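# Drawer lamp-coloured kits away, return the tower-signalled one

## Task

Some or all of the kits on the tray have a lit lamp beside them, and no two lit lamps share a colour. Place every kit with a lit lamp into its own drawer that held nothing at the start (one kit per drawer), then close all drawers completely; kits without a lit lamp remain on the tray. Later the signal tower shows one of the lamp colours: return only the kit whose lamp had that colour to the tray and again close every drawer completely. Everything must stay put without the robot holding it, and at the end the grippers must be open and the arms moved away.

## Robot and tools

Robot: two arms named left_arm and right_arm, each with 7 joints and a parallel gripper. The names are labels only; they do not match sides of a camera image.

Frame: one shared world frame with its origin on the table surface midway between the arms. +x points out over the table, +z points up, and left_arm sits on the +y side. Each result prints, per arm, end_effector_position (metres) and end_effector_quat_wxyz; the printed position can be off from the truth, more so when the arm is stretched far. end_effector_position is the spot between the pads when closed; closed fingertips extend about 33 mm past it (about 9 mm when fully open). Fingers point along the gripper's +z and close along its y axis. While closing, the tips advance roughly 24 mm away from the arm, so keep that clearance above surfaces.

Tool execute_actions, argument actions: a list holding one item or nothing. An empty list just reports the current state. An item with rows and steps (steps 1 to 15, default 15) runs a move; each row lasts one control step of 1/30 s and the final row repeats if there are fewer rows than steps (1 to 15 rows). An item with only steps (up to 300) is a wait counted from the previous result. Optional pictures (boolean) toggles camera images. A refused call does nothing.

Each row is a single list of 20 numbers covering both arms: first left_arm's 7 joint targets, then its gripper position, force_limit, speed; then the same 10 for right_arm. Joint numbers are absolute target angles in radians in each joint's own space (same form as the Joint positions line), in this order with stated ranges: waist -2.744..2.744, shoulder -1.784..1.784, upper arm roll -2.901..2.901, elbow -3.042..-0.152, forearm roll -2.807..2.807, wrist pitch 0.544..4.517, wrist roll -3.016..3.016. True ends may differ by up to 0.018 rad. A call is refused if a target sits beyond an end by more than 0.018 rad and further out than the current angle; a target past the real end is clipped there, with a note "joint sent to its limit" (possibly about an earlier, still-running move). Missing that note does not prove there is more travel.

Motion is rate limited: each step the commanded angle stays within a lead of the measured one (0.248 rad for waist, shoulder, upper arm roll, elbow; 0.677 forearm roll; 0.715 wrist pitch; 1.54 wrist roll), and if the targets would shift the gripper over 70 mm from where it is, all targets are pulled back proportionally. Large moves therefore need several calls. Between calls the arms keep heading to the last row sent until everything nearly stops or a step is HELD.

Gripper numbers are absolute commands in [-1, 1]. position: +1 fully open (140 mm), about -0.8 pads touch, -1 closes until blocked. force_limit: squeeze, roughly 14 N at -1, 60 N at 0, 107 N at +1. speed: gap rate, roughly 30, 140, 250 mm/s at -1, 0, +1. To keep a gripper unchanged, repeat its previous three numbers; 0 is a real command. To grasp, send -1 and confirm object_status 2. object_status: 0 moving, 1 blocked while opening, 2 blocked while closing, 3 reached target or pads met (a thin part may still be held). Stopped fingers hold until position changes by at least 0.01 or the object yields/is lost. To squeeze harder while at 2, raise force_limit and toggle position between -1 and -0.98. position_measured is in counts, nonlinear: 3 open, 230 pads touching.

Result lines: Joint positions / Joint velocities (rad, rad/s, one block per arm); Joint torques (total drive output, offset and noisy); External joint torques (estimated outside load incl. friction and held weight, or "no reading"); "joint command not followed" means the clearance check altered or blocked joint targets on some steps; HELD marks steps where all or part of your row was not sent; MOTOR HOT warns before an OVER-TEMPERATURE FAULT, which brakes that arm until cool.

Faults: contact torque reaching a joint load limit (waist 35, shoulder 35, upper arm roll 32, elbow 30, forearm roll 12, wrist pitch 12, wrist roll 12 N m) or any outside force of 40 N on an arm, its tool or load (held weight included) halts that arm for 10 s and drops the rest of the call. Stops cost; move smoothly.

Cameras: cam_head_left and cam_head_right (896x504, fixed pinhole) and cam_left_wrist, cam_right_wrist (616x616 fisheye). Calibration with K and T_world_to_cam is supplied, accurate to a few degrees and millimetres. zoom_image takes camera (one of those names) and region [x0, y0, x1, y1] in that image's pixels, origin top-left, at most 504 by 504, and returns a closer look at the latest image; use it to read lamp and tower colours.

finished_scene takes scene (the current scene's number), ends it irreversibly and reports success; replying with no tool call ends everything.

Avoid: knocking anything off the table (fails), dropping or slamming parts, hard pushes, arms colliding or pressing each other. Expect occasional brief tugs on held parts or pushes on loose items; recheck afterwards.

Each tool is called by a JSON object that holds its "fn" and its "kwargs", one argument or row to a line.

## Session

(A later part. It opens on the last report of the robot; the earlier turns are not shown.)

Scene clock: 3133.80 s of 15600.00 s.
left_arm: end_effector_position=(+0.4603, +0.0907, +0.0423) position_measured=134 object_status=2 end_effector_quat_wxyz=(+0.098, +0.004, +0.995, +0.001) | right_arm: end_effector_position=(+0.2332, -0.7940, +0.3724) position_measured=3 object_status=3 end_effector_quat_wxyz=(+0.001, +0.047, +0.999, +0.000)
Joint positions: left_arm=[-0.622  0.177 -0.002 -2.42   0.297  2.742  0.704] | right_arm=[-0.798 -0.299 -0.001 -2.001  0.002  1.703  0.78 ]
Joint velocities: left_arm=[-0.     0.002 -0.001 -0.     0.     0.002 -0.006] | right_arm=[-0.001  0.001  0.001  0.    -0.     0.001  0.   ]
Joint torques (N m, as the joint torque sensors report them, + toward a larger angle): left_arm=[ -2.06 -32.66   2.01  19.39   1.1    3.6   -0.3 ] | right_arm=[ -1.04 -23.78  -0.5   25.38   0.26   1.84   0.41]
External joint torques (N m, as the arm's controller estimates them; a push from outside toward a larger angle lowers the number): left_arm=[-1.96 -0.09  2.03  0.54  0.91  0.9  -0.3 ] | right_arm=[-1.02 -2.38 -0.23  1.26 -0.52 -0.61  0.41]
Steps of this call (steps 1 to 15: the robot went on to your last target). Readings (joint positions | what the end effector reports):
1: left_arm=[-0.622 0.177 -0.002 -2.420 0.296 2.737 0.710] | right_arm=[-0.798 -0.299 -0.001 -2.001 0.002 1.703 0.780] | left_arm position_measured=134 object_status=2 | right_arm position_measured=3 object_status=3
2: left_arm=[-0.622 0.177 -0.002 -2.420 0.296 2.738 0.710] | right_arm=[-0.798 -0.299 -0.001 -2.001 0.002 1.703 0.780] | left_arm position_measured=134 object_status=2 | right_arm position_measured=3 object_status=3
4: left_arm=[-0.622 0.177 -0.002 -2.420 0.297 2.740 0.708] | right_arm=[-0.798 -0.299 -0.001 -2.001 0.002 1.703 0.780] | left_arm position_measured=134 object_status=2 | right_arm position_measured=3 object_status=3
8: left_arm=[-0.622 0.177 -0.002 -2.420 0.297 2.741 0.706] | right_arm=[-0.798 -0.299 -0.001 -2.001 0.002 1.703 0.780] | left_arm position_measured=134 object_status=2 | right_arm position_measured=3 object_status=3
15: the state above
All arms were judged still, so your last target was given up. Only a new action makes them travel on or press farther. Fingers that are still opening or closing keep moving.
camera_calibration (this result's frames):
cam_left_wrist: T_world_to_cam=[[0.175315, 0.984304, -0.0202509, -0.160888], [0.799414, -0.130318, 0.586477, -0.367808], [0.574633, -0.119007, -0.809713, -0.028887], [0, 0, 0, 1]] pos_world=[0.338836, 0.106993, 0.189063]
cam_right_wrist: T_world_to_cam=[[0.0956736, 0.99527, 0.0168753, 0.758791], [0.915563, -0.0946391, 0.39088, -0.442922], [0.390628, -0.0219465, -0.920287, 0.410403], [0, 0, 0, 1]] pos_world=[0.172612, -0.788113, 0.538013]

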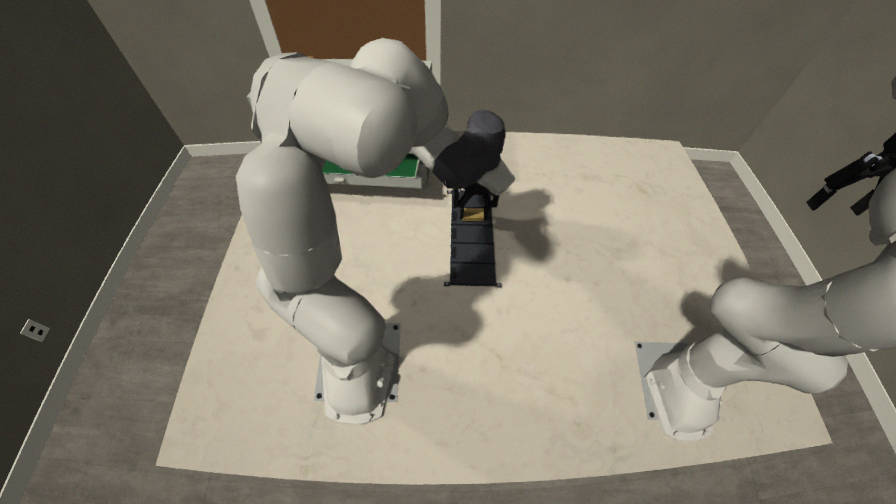

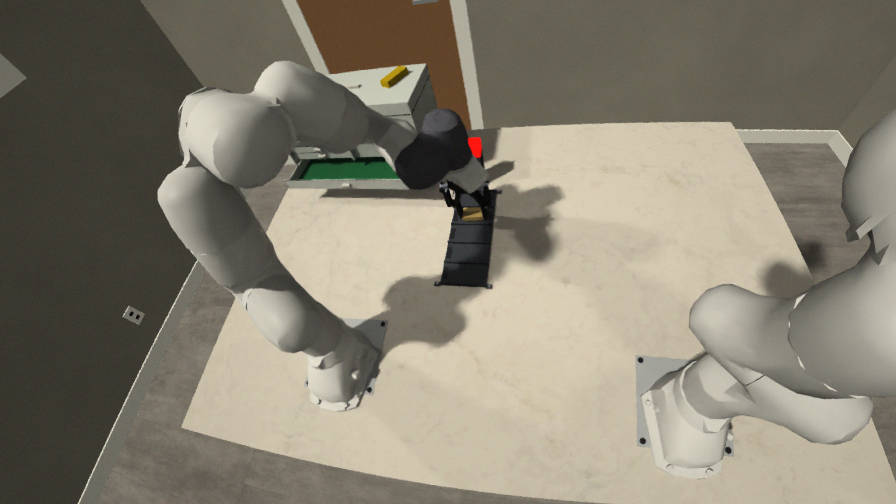

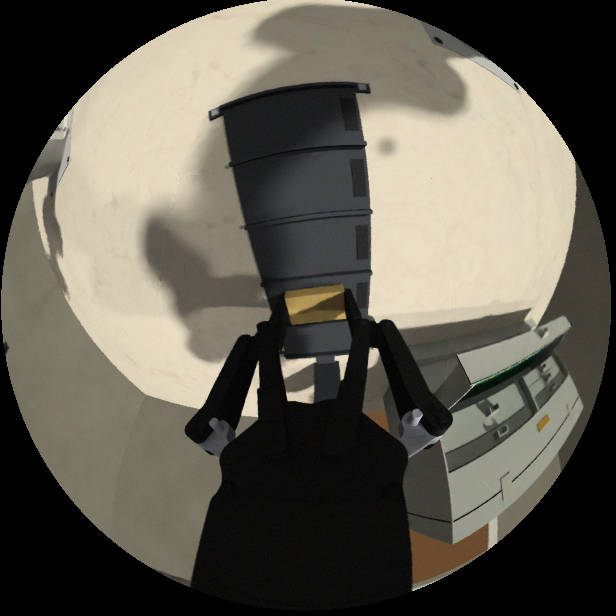

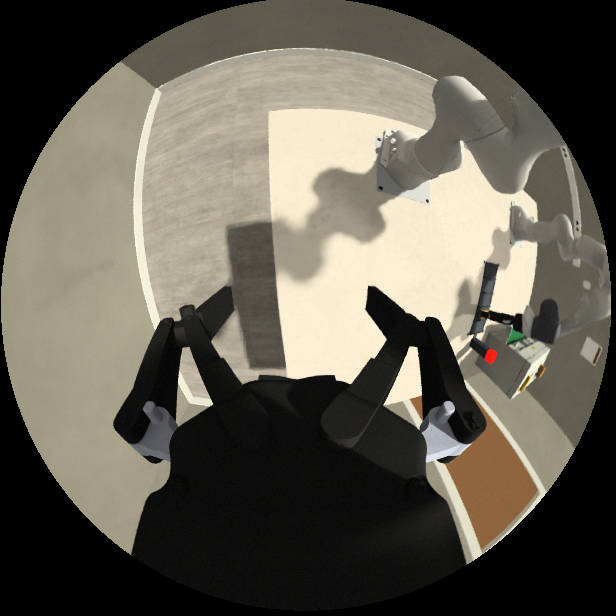

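Lower 3 mm more, then release.

{"fn": "execute_actions", "kwargs": {
  "actions": [
    {"rows":[[-0.617,0.185,0,-2.419,0.304,2.755,0.692,-1,0,-0.5,-0.8,-0.3,0,-2.0,0,1.7,0.785,1,0,0]],"steps":15}
  ],
  "pictures": false
}}

Scene clock: 3140.30 s of 15600.00 s.
left_arm: end_effector_position=(+0.4607, +0.0914, +0.0393) position_measured=134 object_status=2 end_effector_quat_wxyz=(+0.098, +0.003, +0.995, +0.001) | right_arm: end_effector_position=(+0.2332, -0.7940, +0.3724) position_measured=3 object_status=3 end_effector_quat_wxyz=(+0.001, +0.047, +0.999, +0.000)
Joint positions: left_arm=[-0.62   0.184 -0.002 -2.42   0.301  2.749  0.699] | right_arm=[-0.798 -0.299 -0.001 -2.001  0.002  1.703  0.78 ]
Joint velocities: left_arm=[ 0.001 -0.001  0.    -0.002  0.001  0.002 -0.001] | right_arm=[ 0.002 -0.    -0.     0.001 -0.001  0.     0.001]
Joint torques (N m, as the joint torque sensors report them, + toward a larger angle): left_arm=[  1.47 -32.45   2.    18.98   1.11   3.72  -0.23] | right_arm=[ -0.94 -23.29  -0.81  25.03   0.28   1.87   0.36]
External joint torques (N m, as the arm's controller estimates them; a push from outside toward a larger angle lowers the number): left_arm=[ 1.39  0.23  1.85  0.27  0.94  1.03 -0.23] | right_arm=[-0.98 -1.79 -0.61  0.82 -0.51 -0.58  0.36]
Steps of this call (steps 1 to 90: nothing new was sent; then 3.00 s passed at rest; steps 91 to 105: all 15 steps of this action). Readings (joint positions | what the end effector reports):
91: left_arm=[-0.622 0.178 -0.002 -2.420 0.298 2.744 0.701] | right_arm=[-0.798 -0.299 -0.001 -2.001 0.002 1.703 0.780] | left_arm position_measured=134 object_status=2 | right_arm position_measured=3 object_status=3
92: left_arm=[-0.621 0.180 -0.002 -2.420 0.299 2.745 0.701] | right_arm=[-0.798 -0.299 -0.001 -2.001 0.002 1.703 0.780] | left_arm position_measured=134 object_status=2 | right_arm position_measured=3 object_status=3
94: left_arm=[-0.620 0.183 -0.002 -2.420 0.300 2.746 0.701] | right_arm=[-0.798 -0.299 -0.001 -2.001 0.002 1.703 0.780] | left_arm position_measured=134 object_status=2 | right_arm position_measured=3 object_status=3
98: left_arm=[-0.620 0.184 -0.002 -2.420 0.301 2.748 0.700] | right_arm=[-0.798 -0.299 -0.001 -2.001 0.002 1.703 0.780] | left_arm position_measured=134 object_status=2 | right_arm position_measured=3 object_status=3
105: the state above

{"fn": "execute_actions", "kwargs": {
  "actions": [
    {"rows":[[-0.617,0.19,0,-2.419,0.306,2.76,0.69,-1,0,-0.5,-0.8,-0.3,0,-2.0,0,1.7,0.785,1,0,0]],"steps":12}
  ],
  "pictures": false
}}

{"fn": "execute_actions", "kwargs": {
  "actions": [
    {"rows":[[-0.617,0.19,0,-2.419,0.306,2.76,0.69,0.3,0,-0.5,-0.8,-0.3,0,-2.0,0,1.7,0.785,1,0,0]],"steps":15}
  ],
  "pictures": false
}}

{"fn": "execute_actions", "kwargs": {
  "actions": [
    {"rows":[[-0.62,0.175,0,-2.419,0.3,2.74,0.7,0.3,0,-0.5,-0.8,-0.3,0,-2.0,0,1.7,0.785,1,0,0],[-0.62,0.16,0,-2.419,0.29,2.72,0.71,0.3,0,-0.5,-0.8,-0.3,0,-2.0,0,1.7,0.785,1,0,0],[-0.62,0.14,0,-2.418,0.28,2.7,0.72,0.3,0,-0.5,-0.8,-0.3,0,-2.0,0,1.7,0.785,1,0,0],[-0.62,0.115,0,-2.416,0.26,2.675,0.734,0.3,0,-0.5,-0.8,-0.3,0,-2.0,0,1.7,0.785,1,0,0],[-0.62,0.08,0,-2.42,0.25,2.65,0.75,0.3,0,-0.5,-0.8,-0.3,0,-2.0,0,1.7,0.785,1,0,0],[-0.62,0.04,0,-2.44,0.23,2.62,0.78,0.3,0,-0.5,-0.8,-0.3,0,-2.0,0,1.7,0.785,1,0,0],[-0.62,0.0,0,-2.47,0.21,2.6,0.81,0.3,0,-0.5,-0.8,-0.3,0,-2.0,0,1.7,0.785,1,0,0],[-0.62,-0.05,0,-2.5,0.18,2.58,0.85,0.3,0,-0.5,-0.8,-0.3,0,-2.0,0,1.7,0.785,1,0,0],[-0.62,-0.1,0,-2.54,0.15,2.56,0.9,0.3,0,-0.5,-0.8,-0.3,0,-2.0,0,1.7,0.785,1,0,0],[-0.62,-0.15,0,-2.58,0.12,2.55,0.95,0.3,0,-0.5,-0.8,-0.3,0,-2.0,0,1.7,0.785,1,0,0],[-0.62,-0.2,0,-2.62,0.09,2.54,1.0,0.3,0,-0.5,-0.8,-0.3,0,-2.0,0,1.7,0.785,1,0,0],[-0.62,-0.25,0,-2.66,0.06,2.53,1.05,0.3,0,-0.5,-0.8,-0.3,0,-2.0,0,1.7,0.785,1,0,0],[-0.62,-0.3,0,-2.7,0.03,2.52,1.1,0.3,0,-0.5,-0.8,-0.3,0,-2.0,0,1.7,0.785,1,0,0],[-0.62,-0.35,0,-2.74,0.0,2.52,1.15,0.3,0,-0.5,-0.8,-0.3,0,-2.0,0,1.7,0.785,1,0,0],[-0.62,-0.4,0,-2.78,0.0,2.52,1.2,0.3,0,-0.5,-0.8,-0.3,0,-2.0,0,1.7,0.785,1,0,0]],"steps":15}
  ]
}}

Scene clock: 3163.57 s of 15600.00 s.
left_arm: end_effector_position=(+0.4608, +0.0910, +0.0378) position_measured=134 object_status=2 end_effector_quat_wxyz=(+0.098, +0.003, +0.995, +0.001) | right_arm: end_effector_position=(+0.2332, -0.7940, +0.3724) position_measured=3 object_status=3 end_effector_quat_wxyz=(+0.001, +0.047, +0.999, +0.000)
Joint positions: left_arm=[-0.62   0.188 -0.002 -2.42   0.303  2.754  0.697] | right_arm=[-0.798 -0.299 -0.001 -2.001  0.002  1.703  0.78 ]
Joint velocities: left_arm=[-0.002  0.     0.001 -0.001  0.002  0.003 -0.002] | right_arm=[ 0.     0.001  0.    -0.     0.001 -0.    -0.001]
Joint torques (N m, as the joint torque sensors report them, + toward a larger angle): left_arm=[  0.2  -31.5    2.05  18.56   1.05   3.81  -0.28] | right_arm=[ -0.64 -23.28  -0.34  25.     0.26   1.81   0.37]
External joint torques (N m, as the arm's controller estimates them; a push from outside toward a larger angle lowers the number): left_arm=[ 0.27  1.22  2.04 -0.15  0.87  1.1  -0.28] | right_arm=[-0.59 -1.95 -0.02  0.9  -0.52 -0.63  0.37]
Steps of this call (steps 1 to 15: the robot went on to your last target; steps 16 to 90: nothing new was sent; then 19.87 s passed at rest; steps 91 to 102: all 12 steps of this action). Readings (joint positions | what the end effector reports):
91: left_arm=[-0.620 0.185 -0.002 -2.420 0.302 2.751 0.699] | right_arm=[-0.798 -0.299 -0.001 -2.001 0.002 1.703 0.780] | left_arm position_measured=134 object_status=2 | right_arm position_measured=3 object_status=3
92: left_arm=[-0.620 0.186 -0.002 -2.420 0.302 2.751 0.698] | right_arm=[-0.798 -0.299 -0.001 -2.001 0.002 1.703 0.780] | left_arm position_measured=134 object_status=2 | right_arm position_measured=3 object_status=3
94: left_arm=[-0.620 0.188 -0.002 -2.420 0.303 2.752 0.698] | right_arm=[-0.798 -0.299 -0.001 -2.001 0.002 1.703 0.780] | left_arm position_measured=134 object_status=2 | right_arm position_measured=3 object_status=3
98: left_arm=[-0.620 0.188 -0.002 -2.420 0.303 2.753 0.697] | right_arm=[-0.798 -0.299 -0.001 -2.001 0.002 1.703 0.780] | left_arm position_measured=134 object_status=2 | right_arm position_measured=3 object_status=3
102: the state above

Scene clock: 3164.07 s of 15600.00 s.
left_arm: end_effector_position=(+0.4611, +0.0906, +0.0379) position_measured=91 object_status=0 end_effector_quat_wxyz=(+0.099, +0.003, +0.995, +0.000) | right_arm: end_effector_position=(+0.2332, -0.7940, +0.3724) position_measured=3 object_status=3 end_effector_quat_wxyz=(+0.001, +0.047, +0.999, +0.000)
Joint positions: left_arm=[-0.62   0.188 -0.002 -2.42   0.303  2.756  0.697] | right_arm=[-0.798 -0.299 -0.001 -2.001  0.002  1.703  0.78 ]
Joint velocities: left_arm=[ 0.     0.    -0.     0.    -0.001 -0.    -0.001] | right_arm=[ 0.    -0.001  0.     0.001 -0.     0.    -0.002]
Joint torques (N m, as the joint torque sensors report them, + toward a larger angle): left_arm=[  1.29 -32.02   1.55  20.06   1.07   3.46  -0.27] | right_arm=[ -0.44 -23.47  -0.88  24.92   0.24   1.79   0.38]
External joint torques (N m, as the arm's controller estimates them; a push from outside toward a larger angle lowers the number): left_arm=[ 1.25  0.82  1.44  1.31  0.9   0.75 -0.27] | right_arm=[-0.47 -1.99 -0.67  0.73 -0.55 -0.67  0.39]
Steps of this call (steps 1 to 15: all 15 steps of this action). Readings (joint positions | what the end effector reports):
1: left_arm=[-0.620 0.188 -0.002 -2.420 0.303 2.754 0.697] | right_arm=[-0.798 -0.299 -0.001 -2.001 0.002 1.703 0.780] | left_arm position_measured=134 object_status=0 | right_arm position_measured=3 object_status=3
2: left_arm=[-0.620 0.188 -0.002 -2.420 0.303 2.754 0.697] | right_arm=[-0.798 -0.299 -0.001 -2.001 0.002 1.703 0.780] | left_arm position_measured=134 object_status=0 | right_arm position_measured=3 object_status=3
4: left_arm=[-0.620 0.188 -0.002 -2.420 0.303 2.755 0.697] | right_arm=[-0.798 -0.299 -0.001 -2.001 0.002 1.703 0.780] | left_arm position_measured=121 object_status=0 | right_arm position_measured=3 object_status=3
8: left_arm=[-0.620 0.188 -0.002 -2.420 0.303 2.755 0.697] | right_arm=[-0.798 -0.299 -0.001 -2.001 0.002 1.703 0.780] | left_arm position_measured=103 object_status=0 | right_arm position_measured=3 object_status=3
15: the state above

Scene clock: 3164.57 s of 15600.00 s.
left_arm: end_effector_position=(+0.3827, +0.1401, +0.1348) position_measured=91 object_status=3 end_effector_quat_wxyz=(+0.082, +0.001, +0.996, -0.034) | right_arm: end_effector_position=(+0.2332, -0.7940, +0.3724) position_measured=3 object_status=3 end_effector_quat_wxyz=(+0.001, +0.047, +0.999, +0.000)
Joint positions: left_arm=[-0.62  -0.298 -0.002 -2.693  0.07   2.568  0.909] | right_arm=[-0.798 -0.299 -0.001 -2.001  0.002  1.703  0.78 ]
Joint velocities: left_arm=[-0.    -1.422  0.001 -1.127 -0.577 -0.291  0.941] | right_arm=[ 0.    -0.002 -0.001 -0.     0.001 -0.     0.001]
Joint torques (N m, as the joint torque sensors report them, + toward a larger angle): left_arm=[ -1.09 -10.89   1.05  23.69   0.15   2.74   0.56] | right_arm=[ -0.81 -23.35  -0.86  24.89   0.29   1.83   0.35]
External joint torques (N m, as the arm's controller estimates them; a push from outside toward a larger angle lowers the number): left_arm=[-0.62 -2.15  1.77 -1.84 -0.7  -0.71  0.6 ] | right_arm=[-0.81 -1.75 -0.6   0.65 -0.51 -0.63  0.35]
Steps of this call (steps 1 to 15: all 15 steps of this action). Readings (joint positions | what the end effector reports):
1: left_arm=[-0.620 0.187 -0.002 -2.420 0.303 2.754 0.697] | right_arm=[-0.798 -0.299 -0.001 -2.001 0.002 1.703 0.780] | left_arm position_measured=91 object_status=0 | right_arm position_measured=3 object_status=3
2: left_arm=[-0.620 0.182 -0.002 -2.421 0.301 2.748 0.697] | right_arm=[-0.798 -0.299 -0.001 -2.001 0.002 1.703 0.780] | left_arm position_measured=91 object_status=3 | right_arm position_measured=3 object_status=3
4: left_arm=[-0.620 0.159 -0.002 -2.421 0.289 2.728 0.702] | right_arm=[-0.798 -0.299 -0.001 -2.001 0.002 1.703 0.780] | left_arm position_measured=91 object_status=3 | right_arm position_measured=3 object_status=3
8: left_arm=[-0.620 0.038 -0.002 -2.456 0.239 2.665 0.734] | right_arm=[-0.798 -0.299 -0.001 -2.001 0.002 1.703 0.780] | left_arm position_measured=91 object_status=3 | right_arm position_measured=3 object_status=3
15: the state above
camera_calibration (this result's frames):
cam_left_wrist: T_world_to_cam=[[0.172952, 0.980359, -0.0947845, -0.182519], [0.817884, -0.089333, 0.568405, -0.363967], [0.548774, -0.175829, -0.817271, 0.115376], [0, 0, 0, 1]] pos_world=[0.265935, 0.166706, 0.283874]
cam_right_wrist: T_world_to_cam=[[0.0956736, 0.99527, 0.0168752, 0.758791], [0.915563, -0.0946391, 0.39088, -0.442922], [0.390628, -0.0219466, -0.920287, 0.410403], [0, 0, 0, 1]] pos_world=[0.172612, -0.788113, 0.538013]

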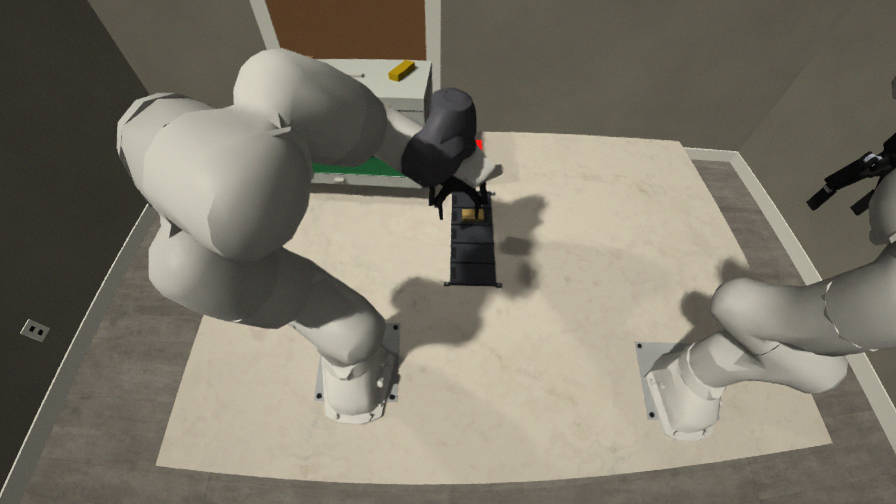

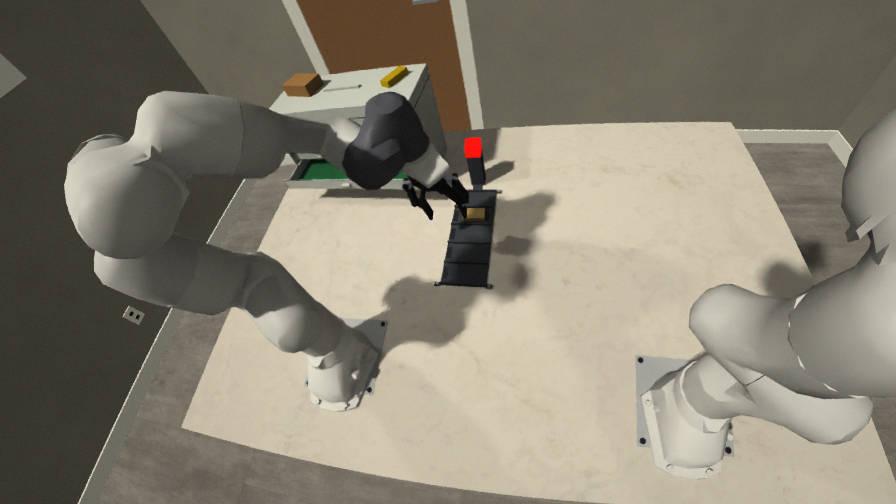

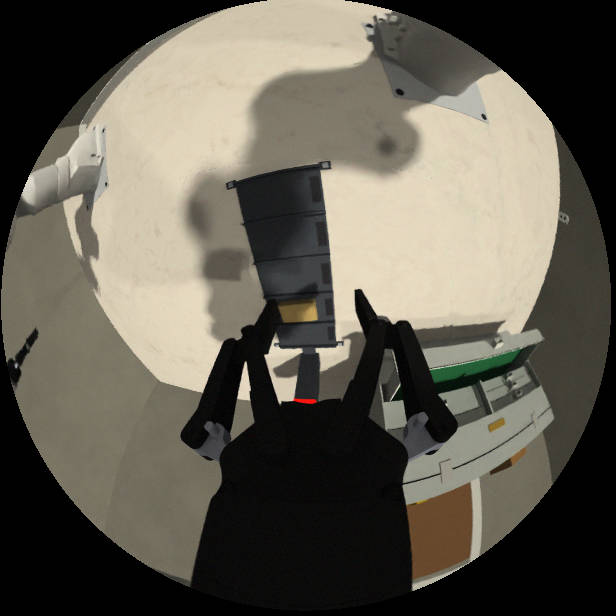

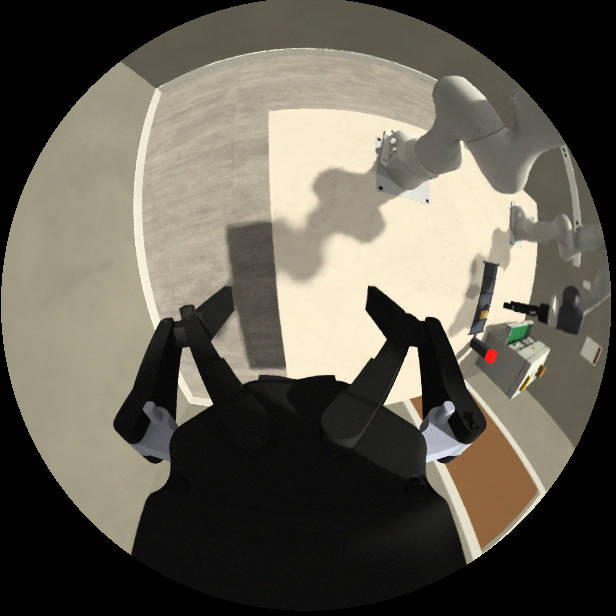

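Swing to push start pose.

{"fn": "execute_actions", "kwargs": {
  "actions": [
    {"rows":[[-0.57,-0.4,0,-2.8,0,2.56,1.24,-0.85,0,0,-0.8,-0.3,0,-2.0,0,1.7,0.785,1,0,0],[-0.52,-0.4,0,-2.82,0,2.6,1.28,-0.85,0,0,-0.8,-0.3,0,-2.0,0,1.7,0.785,1,0,0],[-0.47,-0.4,0,-2.84,0,2.64,1.32,-0.85,0,0,-0.8,-0.3,0,-2.0,0,1.7,0.785,1,0,0],[-0.42,-0.4,0,-2.86,0,2.68,1.36,-0.85,0,0,-0.8,-0.3,0,-2.0,0,1.7,0.785,1,0,0],[-0.37,-0.4,0,-2.88,0,2.72,1.4,-0.85,0,0,-0.8,-0.3,0,-2.0,0,1.7,0.785,1,0,0],[-0.32,-0.4,0,-2.9,0,2.76,1.44,-0.85,0,0,-0.8,-0.3,0,-2.0,0,1.7,0.785,1,0,0],[-0.27,-0.4,0,-2.92,0,2.8,1.48,-0.85,0,0,-0.8,-0.3,0,-2.0,0,1.7,0.785,1,0,0],[-0.22,-0.39,0,-2.94,0,2.84,1.52,-0.85,0,0,-0.8,-0.3,0,-2.0,0,1.7,0.785,1,0,0],[-0.17,-0.39,0,-2.951,0,2.88,1.56,-0.85,0,0,-0.8,-0.3,0,-2.0,0,1.7,0.785,1,0,0],[-0.12,-0.386,0,-2.951,0,2.92,1.6,-0.85,0,0,-0.8,-0.3,0,-2.0,0,1.7,0.785,1,0,0],[-0.07,-0.386,0,-2.951,0,2.96,1.64,-0.85,0,0,-0.8,-0.3,0,-2.0,0,1.7,0.785,1,0,0],[-0.02,-0.386,0,-2.951,0,3.0,1.64,-0.85,0,0,-0.8,-0.3,0,-2.0,0,1.7,0.785,1,0,0],[0.03,-0.386,0,-2.951,0,3.04,1.64,-0.85,0,0,-0.8,-0.3,0,-2.0,0,1.7,0.785,1,0,0],[0.07,-0.386,0,-2.951,0,3.068,1.64,-0.85,0,0,-0.8,-0.3,0,-2.0,0,1.7,0.785,1,0,0]],"steps":15}
  ],
  "pictures": false
}}

{"fn": "execute_actions", "kwargs": {
  "actions": [
    {"steps":30}
  ],
  "pictures": false
}}

{"fn": "execute_actions", "kwargs": {
  "actions": [
    {"rows":[[0.07,-0.372,0,-2.938,0,3.068,1.64,-0.85,0,0,-0.8,-0.3,0,-2.0,0,1.7,0.785,1,0,0],[0.07,-0.359,0,-2.925,0,3.069,1.64,-0.85,0,0,-0.8,-0.3,0,-2.0,0,1.7,0.785,1,0,0],[0.07,-0.346,0,-2.912,0,3.069,1.64,-0.85,0,0,-0.8,-0.3,0,-2.0,0,1.7,0.785,1,0,0],[0.07,-0.332,0,-2.899,0,3.069,1.64,-0.85,0,0,-0.8,-0.3,0,-2.0,0,1.7,0.785,1,0,0],[0.07,-0.319,0,-2.886,0,3.07,1.64,-0.85,0,0,-0.8,-0.3,0,-2.0,0,1.7,0.785,1,0,0],[0.07,-0.305,0,-2.873,0,3.07,1.64,-0.85,0,0,-0.8,-0.3,0,-2.0,0,1.7,0.785,1,0,0],[0.07,-0.292,0,-2.86,0,3.07,1.64,-0.85,0,0,-0.8,-0.3,0,-2.0,0,1.7,0.785,1,0,0],[0.07,-0.278,0,-2.847,0,3.07,1.64,-0.85,0,0,-0.8,-0.3,0,-2.0,0,1.7,0.785,1,0,0],[0.07,-0.265,0,-2.834,0,3.071,1.64,-0.85,0,0,-0.8,-0.3,0,-2.0,0,1.7,0.785,1,0,0],[0.07,-0.251,0,-2.821,0,3.071,1.64,-0.85,0,0,-0.8,-0.3,0,-2.0,0,1.7,0.785,1,0,0],[0.07,-0.238,0,-2.808,0,3.071,1.64,-0.85,0,0,-0.8,-0.3,0,-2.0,0,1.7,0.785,1,0,0],[0.07,-0.224,0,-2.795,0,3.072,1.64,-0.85,0,0,-0.8,-0.3,0,-2.0,0,1.7,0.785,1,0,0],[0.07,-0.211,0,-2.782,0,3.072,1.64,-0.85,0,0,-0.8,-0.3,0,-2.0,0,1.7,0.785,1,0,0],[0.07,-0.197,0,-2.769,0,3.072,1.64,-0.85,0,0,-0.8,-0.3,0,-2.0,0,1.7,0.785,1,0,0],[0.07,-0.184,0,-2.756,0,3.072,1.64,-0.85,0,0,-0.8,-0.3,0,-2.0,0,1.7,0.785,1,0,0]],"steps":15}
  ],
  "pictures": false
}}

{"fn": "execute_actions", "kwargs": {
  "actions": [
    {"rows":[[0.07,-0.172,0,-2.742,0,3.07,1.64,-0.85,0,0,-0.8,-0.3,0,-2.0,0,1.7,0.785,1,0,0],[0.07,-0.16,0,-2.728,0,3.068,1.64,-0.85,0,0,-0.8,-0.3,0,-2.0,0,1.7,0.785,1,0,0],[0.07,-0.149,0,-2.714,0,3.065,1.64,-0.85,0,0,-0.8,-0.3,0,-2.0,0,1.7,0.785,1,0,0],[0.07,-0.137,0,-2.7,0,3.063,1.64,-0.85,0,0,-0.8,-0.3,0,-2.0,0,1.7,0.785,1,0,0],[0.07,-0.125,0,-2.686,0,3.061,1.64,-0.85,0,0,-0.8,-0.3,0,-2.0,0,1.7,0.785,1,0,0],[0.07,-0.113,0,-2.672,0,3.059,1.64,-0.85,0,0,-0.8,-0.3,0,-2.0,0,1.7,0.785,1,0,0],[0.07,-0.101,0,-2.658,0,3.057,1.64,-0.85,0,0,-0.8,-0.3,0,-2.0,0,1.7,0.785,1,0,0],[0.07,-0.09,0,-2.644,0,3.054,1.64,-0.85,0,0,-0.8,-0.3,0,-2.0,0,1.7,0.785,1,0,0],[0.07,-0.078,0,-2.63,0,3.052,1.64,-0.85,0,0,-0.8,-0.3,0,-2.0,0,1.7,0.785,1,0,0],[0.07,-0.066,0,-2.616,0,3.05,1.64,-0.85,0,0,-0.8,-0.3,0,-2.0,0,1.7,0.785,1,0,0],[0.07,-0.054,0,-2.602,0,3.048,1.64,-0.85,0,0,-0.8,-0.3,0,-2.0,0,1.7,0.785,1,0,0],[0.07,-0.042,0,-2.588,0,3.046,1.64,-0.85,0,0,-0.8,-0.3,0,-2.0,0,1.7,0.785,1,0,0],[0.07,-0.031,0,-2.574,0,3.043,1.64,-0.85,0,0,-0.8,-0.3,0,-2.0,0,1.7,0.785,1,0,0],[0.07,-0.022,0,-2.564,0,3.042,1.64,-0.85,0,0,-0.8,-0.3,0,-2.0,0,1.7,0.785,1,0,0],[0.07,-0.015,0,-2.556,0,3.04,1.64,-0.85,0,0,-0.8,-0.3,0,-2.0,0,1.7,0.785,1,0,0]],"steps":15}
  ],
  "pictures": false
}}

{"fn": "execute_actions", "kwargs": {
  "actions": [
    {"rows":[[0.07,-0.011,0,-2.551,0,3.04,1.64,-0.85,0,0,-0.8,-0.3,0,-2.0,0,1.7,0.785,1,0,0],[0.07,-0.007,0,-2.546,0,3.039,1.64,-0.85,0,0,-0.8,-0.3,0,-2.0,0,1.7,0.785,1,0,0]],"steps":15}
  ]
}}

Scene clock: 3217.67 s of 15600.00 s.
left_arm: end_effector_position=(+0.4361, +0.3850, +0.1104) position_measured=196 object_status=0 end_effector_quat_wxyz=(+0.168, -0.051, +0.984, -0.011) | right_arm: end_effector_position=(+0.2332, -0.7940, +0.3724) position_measured=3 object_status=3 end_effector_quat_wxyz=(+0.001, +0.047, +0.999, +0.000)
Joint positions: left_arm=[-0.028 -0.387  0.001 -2.946  0.002  2.898  1.453] | right_arm=[-0.798 -0.299 -0.001 -2.001  0.002  1.703  0.78 ]
Joint velocities: left_arm=[ 0.992  0.     0.034 -0.019 -0.009  0.81   0.484] | right_arm=[ 0.001 -0.001  0.     0.001  0.    -0.001  0.   ]
Joint torques (N m, as the joint torque sensors report them, + toward a larger angle): left_arm=[ -3.   -12.96  -3.03  17.02   0.65   3.83   0.57] | right_arm=[ -0.67 -23.41  -0.85  25.14   0.26   1.81   0.36]
External joint torques (N m, as the arm's controller estimates them; a push from outside toward a larger angle lowers the number): left_arm=[ 1.73  1.05  0.11 -2.12 -0.15  1.02  0.59] | right_arm=[-0.63 -1.87 -0.55  0.89 -0.53 -0.65  0.36]
Steps of this call (steps 1 to 45: the robot went on to your last target; steps 46 to 110: nothing new was sent; then 48.93 s passed at rest; steps 111 to 125: all 15 steps of this action). Readings (joint positions | what the end effector reports):
111: left_arm=[-0.610 -0.399 -0.004 -2.782 0.003 2.530 1.197] | right_arm=[-0.798 -0.299 -0.001 -2.001 0.002 1.703 0.780] | left_arm position_measured=91 object_status=0 | right_arm position_measured=3 object_status=3
112: left_arm=[-0.587 -0.400 -0.006 -2.791 0.003 2.542 1.205] | right_arm=[-0.798 -0.299 -0.001 -2.001 0.002 1.703 0.780] | left_arm position_measured=97 object_status=0 | right_arm position_measured=3 object_status=3
114: left_arm=[-0.514 -0.400 -0.007 -2.820 0.003 2.580 1.230] | right_arm=[-0.798 -0.299 -0.001 -2.001 0.002 1.703 0.780] | left_arm position_measured=113 object_status=0 | right_arm position_measured=3 object_status=3
118: left_arm=[-0.325 -0.399 -0.002 -2.895 0.002 2.692 1.310] | right_arm=[-0.798 -0.299 -0.001 -2.001 0.002 1.703 0.780] | left_arm position_measured=143 object_status=0 | right_arm position_measured=3 object_status=3
125: the state above

Scene clock: 3218.67 s of 15600.00 s.
left_arm: end_effector_position=(+0.4749, +0.4294, +0.1436) position_measured=233 object_status=3 end_effector_quat_wxyz=(+0.247, -0.013, +0.969, +0.017) | right_arm: end_effector_position=(+0.2332, -0.7940, +0.3724) position_measured=3 object_status=3 end_effector_quat_wxyz=(+0.001, +0.047, +0.999, +0.000)
Joint positions: left_arm=[ 0.067 -0.387  0.003 -2.949  0.001  3.063  1.627] | right_arm=[-0.798 -0.299 -0.001 -2.001  0.002  1.703  0.78 ]
Joint velocities: left_arm=[ 0.001 -0.001  0.001 -0.    -0.001  0.002  0.021] | right_arm=[-0.    -0.    -0.     0.001  0.    -0.     0.   ]
Joint torques (N m, as the joint torque sensors report them, + toward a larger angle): left_arm=[  0.6  -13.08  -1.44  18.41   0.4    4.12   0.52] | right_arm=[ -0.66 -23.26  -0.31  24.95   0.25   1.79   0.43]
External joint torques (N m, as the arm's controller estimates them; a push from outside toward a larger angle lowers the number): left_arm=[ 0.56  0.98 -1.1  -1.44 -0.05  0.81  0.53] | right_arm=[-0.65 -1.72 -0.05  0.71 -0.54 -0.67  0.43]
Steps of this call (steps 1 to 30: the robot went on to your last target). Readings (joint positions | what the end effector reports):
1: left_arm=[0.004 -0.387 0.001 -2.947 0.001 2.927 1.472] | right_arm=[-0.798 -0.299 -0.001 -2.001 0.002 1.703 0.780] | left_arm position_measured=204 object_status=0 | right_arm position_measured=3 object_status=3
2: left_arm=[0.028 -0.387 0.002 -2.947 0.001 2.952 1.489] | right_arm=[-0.798 -0.299 -0.001 -2.001 0.002 1.703 0.780] | left_arm position_measured=211 object_status=0 | right_arm position_measured=3 object_status=3
4: left_arm=[0.053 -0.387 0.003 -2.948 0.001 2.989 1.517] | right_arm=[-0.798 -0.299 -0.001 -2.001 0.002 1.703 0.780] | left_arm position_measured=226 object_status=0 | right_arm position_measured=3 object_status=3
8: left_arm=[0.065 -0.387 0.003 -2.949 0.001 3.030 1.558] | right_arm=[-0.798 -0.299 -0.001 -2.001 0.002 1.703 0.780] | left_arm position_measured=233 object_status=0 | right_arm position_measured=3 object_status=3
30: the state above

Scene clock: 3219.17 s of 15600.00 s.
left_arm: end_effector_position=(+0.5257, +0.4326, +0.1407) position_measured=233 object_status=3 end_effector_quat_wxyz=(+0.242, -0.009, +0.970, +0.018) | right_arm: end_effector_position=(+0.2332, -0.7940, +0.3724) position_measured=3 object_status=3 end_effector_quat_wxyz=(+0.001, +0.047, +0.999, +0.000)
Joint positions: left_arm=[ 0.067 -0.214  0.    -2.787  0.001  3.064  1.633] | right_arm=[-0.798 -0.299 -0.001 -2.001  0.002  1.703  0.78 ]
Joint velocities: left_arm=[-0.001  0.381 -0.006  0.367  0.001  0.001  0.006] | right_arm=[-0.001  0.001  0.001  0.    -0.001  0.002 -0.001]
Joint torques (N m, as the joint torque sensors report them, + toward a larger angle): left_arm=[  1.25 -19.23   0.62  19.23   0.43   4.66   0.43] | right_arm=[ -0.94 -23.04  -0.52  25.31   0.3    1.86   0.4 ]
External joint torques (N m, as the arm's controller estimates them; a push from outside toward a larger angle lowers the number): left_arm=[ 1.34  2.81  0.67  1.46 -0.02  1.41  0.42] | right_arm=[-0.91 -1.63 -0.22  1.17 -0.48 -0.6   0.4 ]
Steps of this call (steps 1 to 15: all 15 steps of this action). Readings (joint positions | what the end effector reports):
1: left_arm=[0.067 -0.384 0.003 -2.947 0.001 3.063 1.627] | right_arm=[-0.798 -0.299 -0.001 -2.001 0.002 1.703 0.780] | left_arm position_measured=233 object_status=3 | right_arm position_measured=3 object_status=3
2: left_arm=[0.067 -0.378 0.003 -2.941 0.001 3.064 1.628] | right_arm=[-0.798 -0.299 -0.001 -2.001 0.002 1.703 0.780] | left_arm position_measured=233 object_status=3 | right_arm position_measured=3 object_status=3
4: left_arm=[0.067 -0.358 0.003 -2.923 0.001 3.064 1.629] | right_arm=[-0.798 -0.299 -0.001 -2.001 0.002 1.703 0.780] | left_arm position_measured=233 object_status=3 | right_arm position_measured=3 object_status=3
8: left_arm=[0.067 -0.308 0.002 -2.876 0.001 3.064 1.631] | right_arm=[-0.798 -0.299 -0.001 -2.001 0.002 1.703 0.780] | left_arm position_measured=233 object_status=3 | right_arm position_measured=3 object_status=3
15: the state above

Scene clock: 3219.67 s of 15600.00 s.
left_arm: end_effector_position=(+0.5904, +0.4368, +0.1398) position_measured=233 object_status=3 end_effector_quat_wxyz=(+0.243, -0.007, +0.970, +0.018) | right_arm: end_effector_position=(+0.2332, -0.7940, +0.3724) position_measured=3 object_status=3 end_effector_quat_wxyz=(+0.001, +0.047, +0.999, +0.000)
Joint positions: left_arm=[ 0.067 -0.034 -0.002 -2.585  0.001  3.044  1.635] | right_arm=[-0.798 -0.299 -0.001 -2.001  0.002  1.703  0.78 ]
Joint velocities: left_arm=[ 0.001  0.266  0.     0.317 -0.001 -0.045 -0.001] | right_arm=[ 0.     0.    -0.001 -0.001 -0.    -0.     0.002]
Joint torques (N m, as the joint torque sensors report them, + toward a larger angle): left_arm=[  0.96 -28.69   1.93  20.96   0.36   3.84   0.38] | right_arm=[ -0.79 -23.09  -0.41  25.09   0.23   1.78   0.33]
External joint torques (N m, as the arm's controller estimates them; a push from outside toward a larger angle lowers the number): left_arm=[ 0.8  -0.44  1.77  2.54 -0.05  0.59  0.39] | right_arm=[-0.74 -1.83 -0.1   1.02 -0.55 -0.67  0.33]
Steps of this call (steps 1 to 15: all 15 steps of this action). Readings (joint positions | what the end effector reports):
1: left_arm=[0.067 -0.201 -0.000 -2.774 0.001 3.064 1.633] | right_arm=[-0.798 -0.299 -0.001 -2.001 0.002 1.703 0.780] | left_arm position_measured=233 object_status=3 | right_arm position_measured=3 object_status=3
2: left_arm=[0.067 -0.188 -0.000 -2.761 0.001 3.064 1.633] | right_arm=[-0.798 -0.299 -0.001 -2.001 0.002 1.703 0.780] | left_arm position_measured=233 object_status=3 | right_arm position_measured=3 object_status=3
4: left_arm=[0.067 -0.163 -0.001 -2.735 0.001 3.063 1.634] | right_arm=[-0.798 -0.299 -0.001 -2.001 0.002 1.703 0.780] | left_arm position_measured=233 object_status=3 | right_arm position_measured=3 object_status=3
8: left_arm=[0.067 -0.114 -0.001 -2.680 0.001 3.057 1.634] | right_arm=[-0.798 -0.299 -0.001 -2.001 0.002 1.703 0.780] | left_arm position_measured=233 object_status=3 | right_arm position_measured=3 object_status=3
15: the state above

Scene clock: 3220.17 s of 15600.00 s.
left_arm: end_effector_position=(+0.5995, +0.4374, +0.1396) position_measured=233 object_status=3 end_effector_quat_wxyz=(+0.242, -0.007, +0.970, +0.018) | right_arm: end_effector_position=(+0.2332, -0.7940, +0.3724) position_measured=3 object_status=3 end_effector_quat_wxyz=(+0.001, +0.047, +0.999, +0.000)
Joint positions: left_arm=[ 0.067 -0.011 -0.002 -2.553  0.001  3.033  1.635] | right_arm=[-0.798 -0.299 -0.001 -2.001  0.002  1.703  0.78 ]
Joint velocities: left_arm=[ 0.    -0.     0.001  0.002  0.002 -0.003  0.001] | right_arm=[-0.001  0.001  0.001 -0.     0.001  0.001 -0.001]
Joint torques (N m, as the joint torque sensors report them, + toward a larger angle): left_arm=[  1.51 -24.7    2.    23.62   0.43   4.32   0.33] | right_arm=[ -0.71 -23.22  -0.57  25.42   0.26   1.84   0.35]
External joint torques (N m, as the arm's controller estimates them; a push from outside toward a larger angle lowers the number): left_arm=[ 1.58  2.78  2.08  3.52 -0.05  1.03  0.34] | right_arm=[-0.67 -1.9  -0.26  1.34 -0.53 -0.6   0.35]
Steps of this call (steps 1 to 15: all 15 steps of this action). Readings (joint positions | what the end effector reports):
1: left_arm=[0.067 -0.026 -0.002 -2.575 0.001 3.043 1.635] | right_arm=[-0.798 -0.299 -0.001 -2.001 0.002 1.703 0.780] | left_arm position_measured=233 object_status=3 | right_arm position_measured=3 object_status=3
2: left_arm=[0.067 -0.020 -0.002 -2.567 0.001 3.041 1.635] | right_arm=[-0.798 -0.299 -0.001 -2.001 0.002 1.703 0.780] | left_arm position_measured=233 object_status=3 | right_arm position_measured=3 object_status=3
4: left_arm=[0.067 -0.012 -0.002 -2.558 0.001 3.039 1.635] | right_arm=[-0.798 -0.299 -0.001 -2.001 0.002 1.703 0.780] | left_arm position_measured=233 object_status=3 | right_arm position_measured=3 object_status=3
8: left_arm=[0.067 -0.011 -0.002 -2.554 0.001 3.035 1.635] | right_arm=[-0.798 -0.299 -0.001 -2.001 0.002 1.703 0.780] | left_arm position_measured=233 object_status=3 | right_arm position_measured=3 object_status=3
15: the state above
camera_calibration (this result's frames):
cam_left_wrist: T_world_to_cam=[[0.145269, 0.98782, 0.0557578, -0.518688], [0.599998, -0.132766, 0.788908, -0.39866], [0.786701, -0.0811493, -0.611977, -0.160056], [0, 0, 0, 1]] pos_world=[0.440461, 0.446454, 0.245476]
cam_right_wrist: T_world_to_cam=[[0.0956737, 0.99527, 0.0168751, 0.758792], [0.915563, -0.0946391, 0.390881, -0.442922], [0.390629, -0.0219468, -0.920287, 0.410403], [0, 0, 0, 1]] pos_world=[0.172612, -0.788113, 0.538013]

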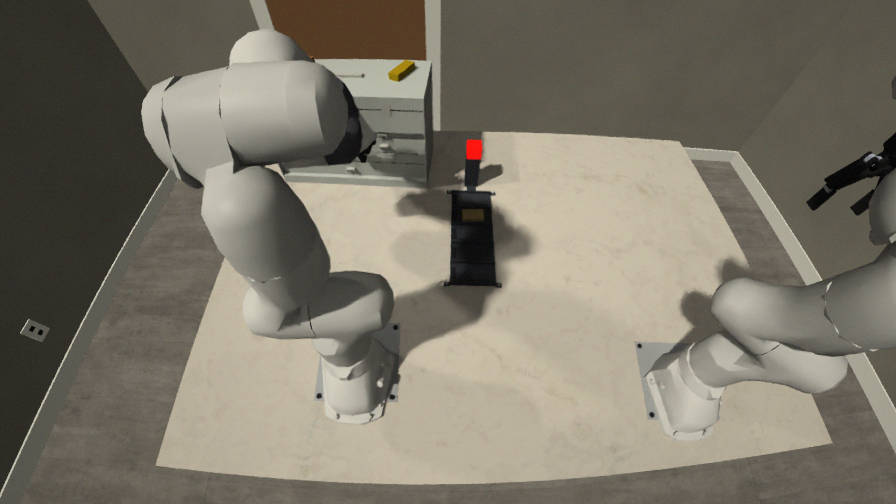

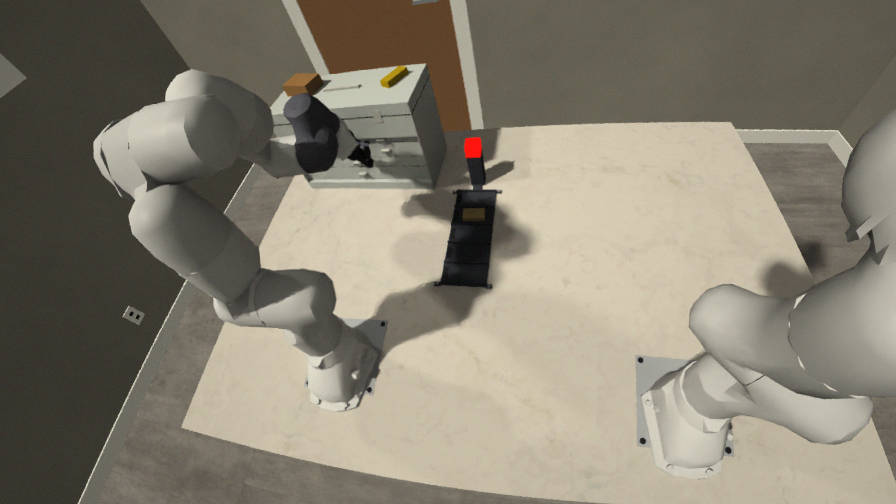

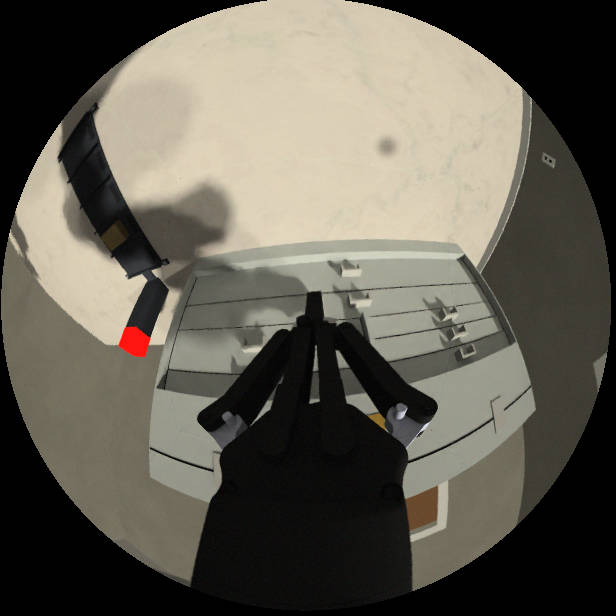

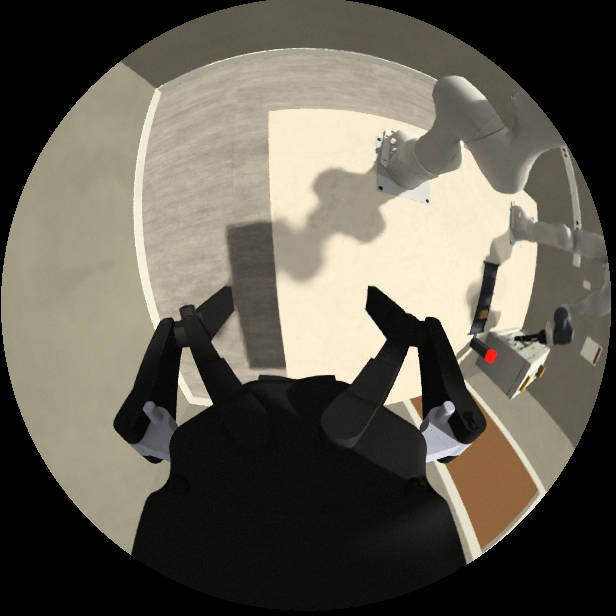

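{"fn": "execute_actions", "kwargs": {
  "actions": [
    {"rows":[[0.07,-0.03,0,-2.575,0,3.043,1.64,-0.85,0,0,-0.8,-0.3,0,-2.0,0,1.7,0.785,1,0,0],[0.07,-0.066,0,-2.616,0,3.05,1.64,-0.85,0,0,-0.8,-0.3,0,-2.0,0,1.7,0.785,1,0,0],[0.07,-0.1,0,-2.658,0,3.057,1.64,-0.85,0,0,-0.8,-0.3,0,-2.0,0,1.7,0.785,1,0,0],[0.07,-0.14,0,-2.7,0,3.063,1.64,-0.85,0,0,-0.8,-0.3,0,-2.0,0,1.7,0.785,1,0,0],[0.07,-0.184,0,-2.756,0,3.07,1.64,-0.85,0,0,-0.8,-0.3,0,-2.0,0,1.7,0.785,1,0,0],[0.07,-0.23,0,-2.8,0,3.07,1.64,-0.85,0,0,-0.8,-0.3,0,-2.0,0,1.7,0.785,1,0,0],[0.07,-0.28,0,-2.85,0,3.07,1.64,-0.85,0,0,-0.8,-0.3,0,-2.0,0,1.7,0.785,1,0,0],[0.07,-0.33,0,-2.9,0,3.07,1.64,-0.85,0,0,-0.8,-0.3,0,-2.0,0,1.7,0.785,1,0,0],[0.07,-0.386,0,-2.95,0,3.07,1.64,-0.85,0,0,-0.8,-0.3,0,-2.0,0,1.7,0.785,1,0,0]],"steps":15}
  ],
  "pictures": false
}}

{"fn": "finished_scene", "kwargs": {
  "scene": 1
}}

Scene clock: 3235.27 s of 15600.00 s.
left_arm: end_effector_position=(+0.4767, +0.4280, +0.1427) position_measured=233 object_status=3 end_effector_quat_wxyz=(+0.246, -0.007, +0.969, +0.018) | right_arm: end_effector_position=(+0.2332, -0.7940, +0.3724) position_measured=3 object_status=3 end_effector_quat_wxyz=(+0.001, +0.047, +0.999, +0.000)
Joint positions: left_arm=[ 0.067 -0.378 -0.002 -2.942  0.001  3.063  1.636] | right_arm=[-0.798 -0.299 -0.001 -2.001  0.002  1.703  0.78 ]
Joint velocities: left_arm=[ 0.    -0.085 -0.    -0.092 -0.001  0.015  0.001] | right_arm=[-0.    -0.    -0.    -0.    -0.    -0.001 -0.   ]
Joint torques (N m, as the joint torque sensors report them, + toward a larger angle): left_arm=[  0.42 -14.77   1.5   19.28   0.36   4.19   0.36] | right_arm=[ -0.96 -23.15  -0.46  25.     0.3    1.81   0.41]
External joint torques (N m, as the arm's controller estimates them; a push from outside toward a larger angle lowers the number): left_arm=[ 0.49 -1.2   1.9  -1.23 -0.13  0.84  0.37] | right_arm=[-0.95 -1.81 -0.19  0.92 -0.49 -0.63  0.41]
Steps of this call (steps 1 to 15: the robot went on to your last target; steps 16 to 90: nothing new was sent; then 11.60 s passed at rest; steps 91 to 105: all 15 steps of this action). Readings (joint positions | what the end effector reports):
91: left_arm=[0.067 -0.014 -0.002 -2.558 0.001 3.033 1.636] | right_arm=[-0.798 -0.299 -0.001 -2.001 0.002 1.703 0.780] | left_arm position_measured=233 object_status=3 | right_arm position_measured=3 object_status=3
92: left_arm=[0.067 -0.027 -0.002 -2.573 0.001 3.036 1.636] | right_arm=[-0.798 -0.299 -0.001 -2.001 0.002 1.703 0.780] | left_arm position_measured=233 object_status=3 | right_arm position_measured=3 object_status=3
94: left_arm=[0.067 -0.075 -0.002 -2.630 0.001 3.043 1.636] | right_arm=[-0.798 -0.299 -0.001 -2.001 0.002 1.703 0.780] | left_arm position_measured=233 object_status=3 | right_arm position_measured=3 object_status=3
98: left_arm=[0.067 -0.232 -0.002 -2.800 0.001 3.055 1.636] | right_arm=[-0.798 -0.299 -0.001 -2.001 0.002 1.703 0.780] | left_arm position_measured=233 object_status=3 | right_arm position_measured=3 object_status=3
105: the state above

The scene is finished: the task was done.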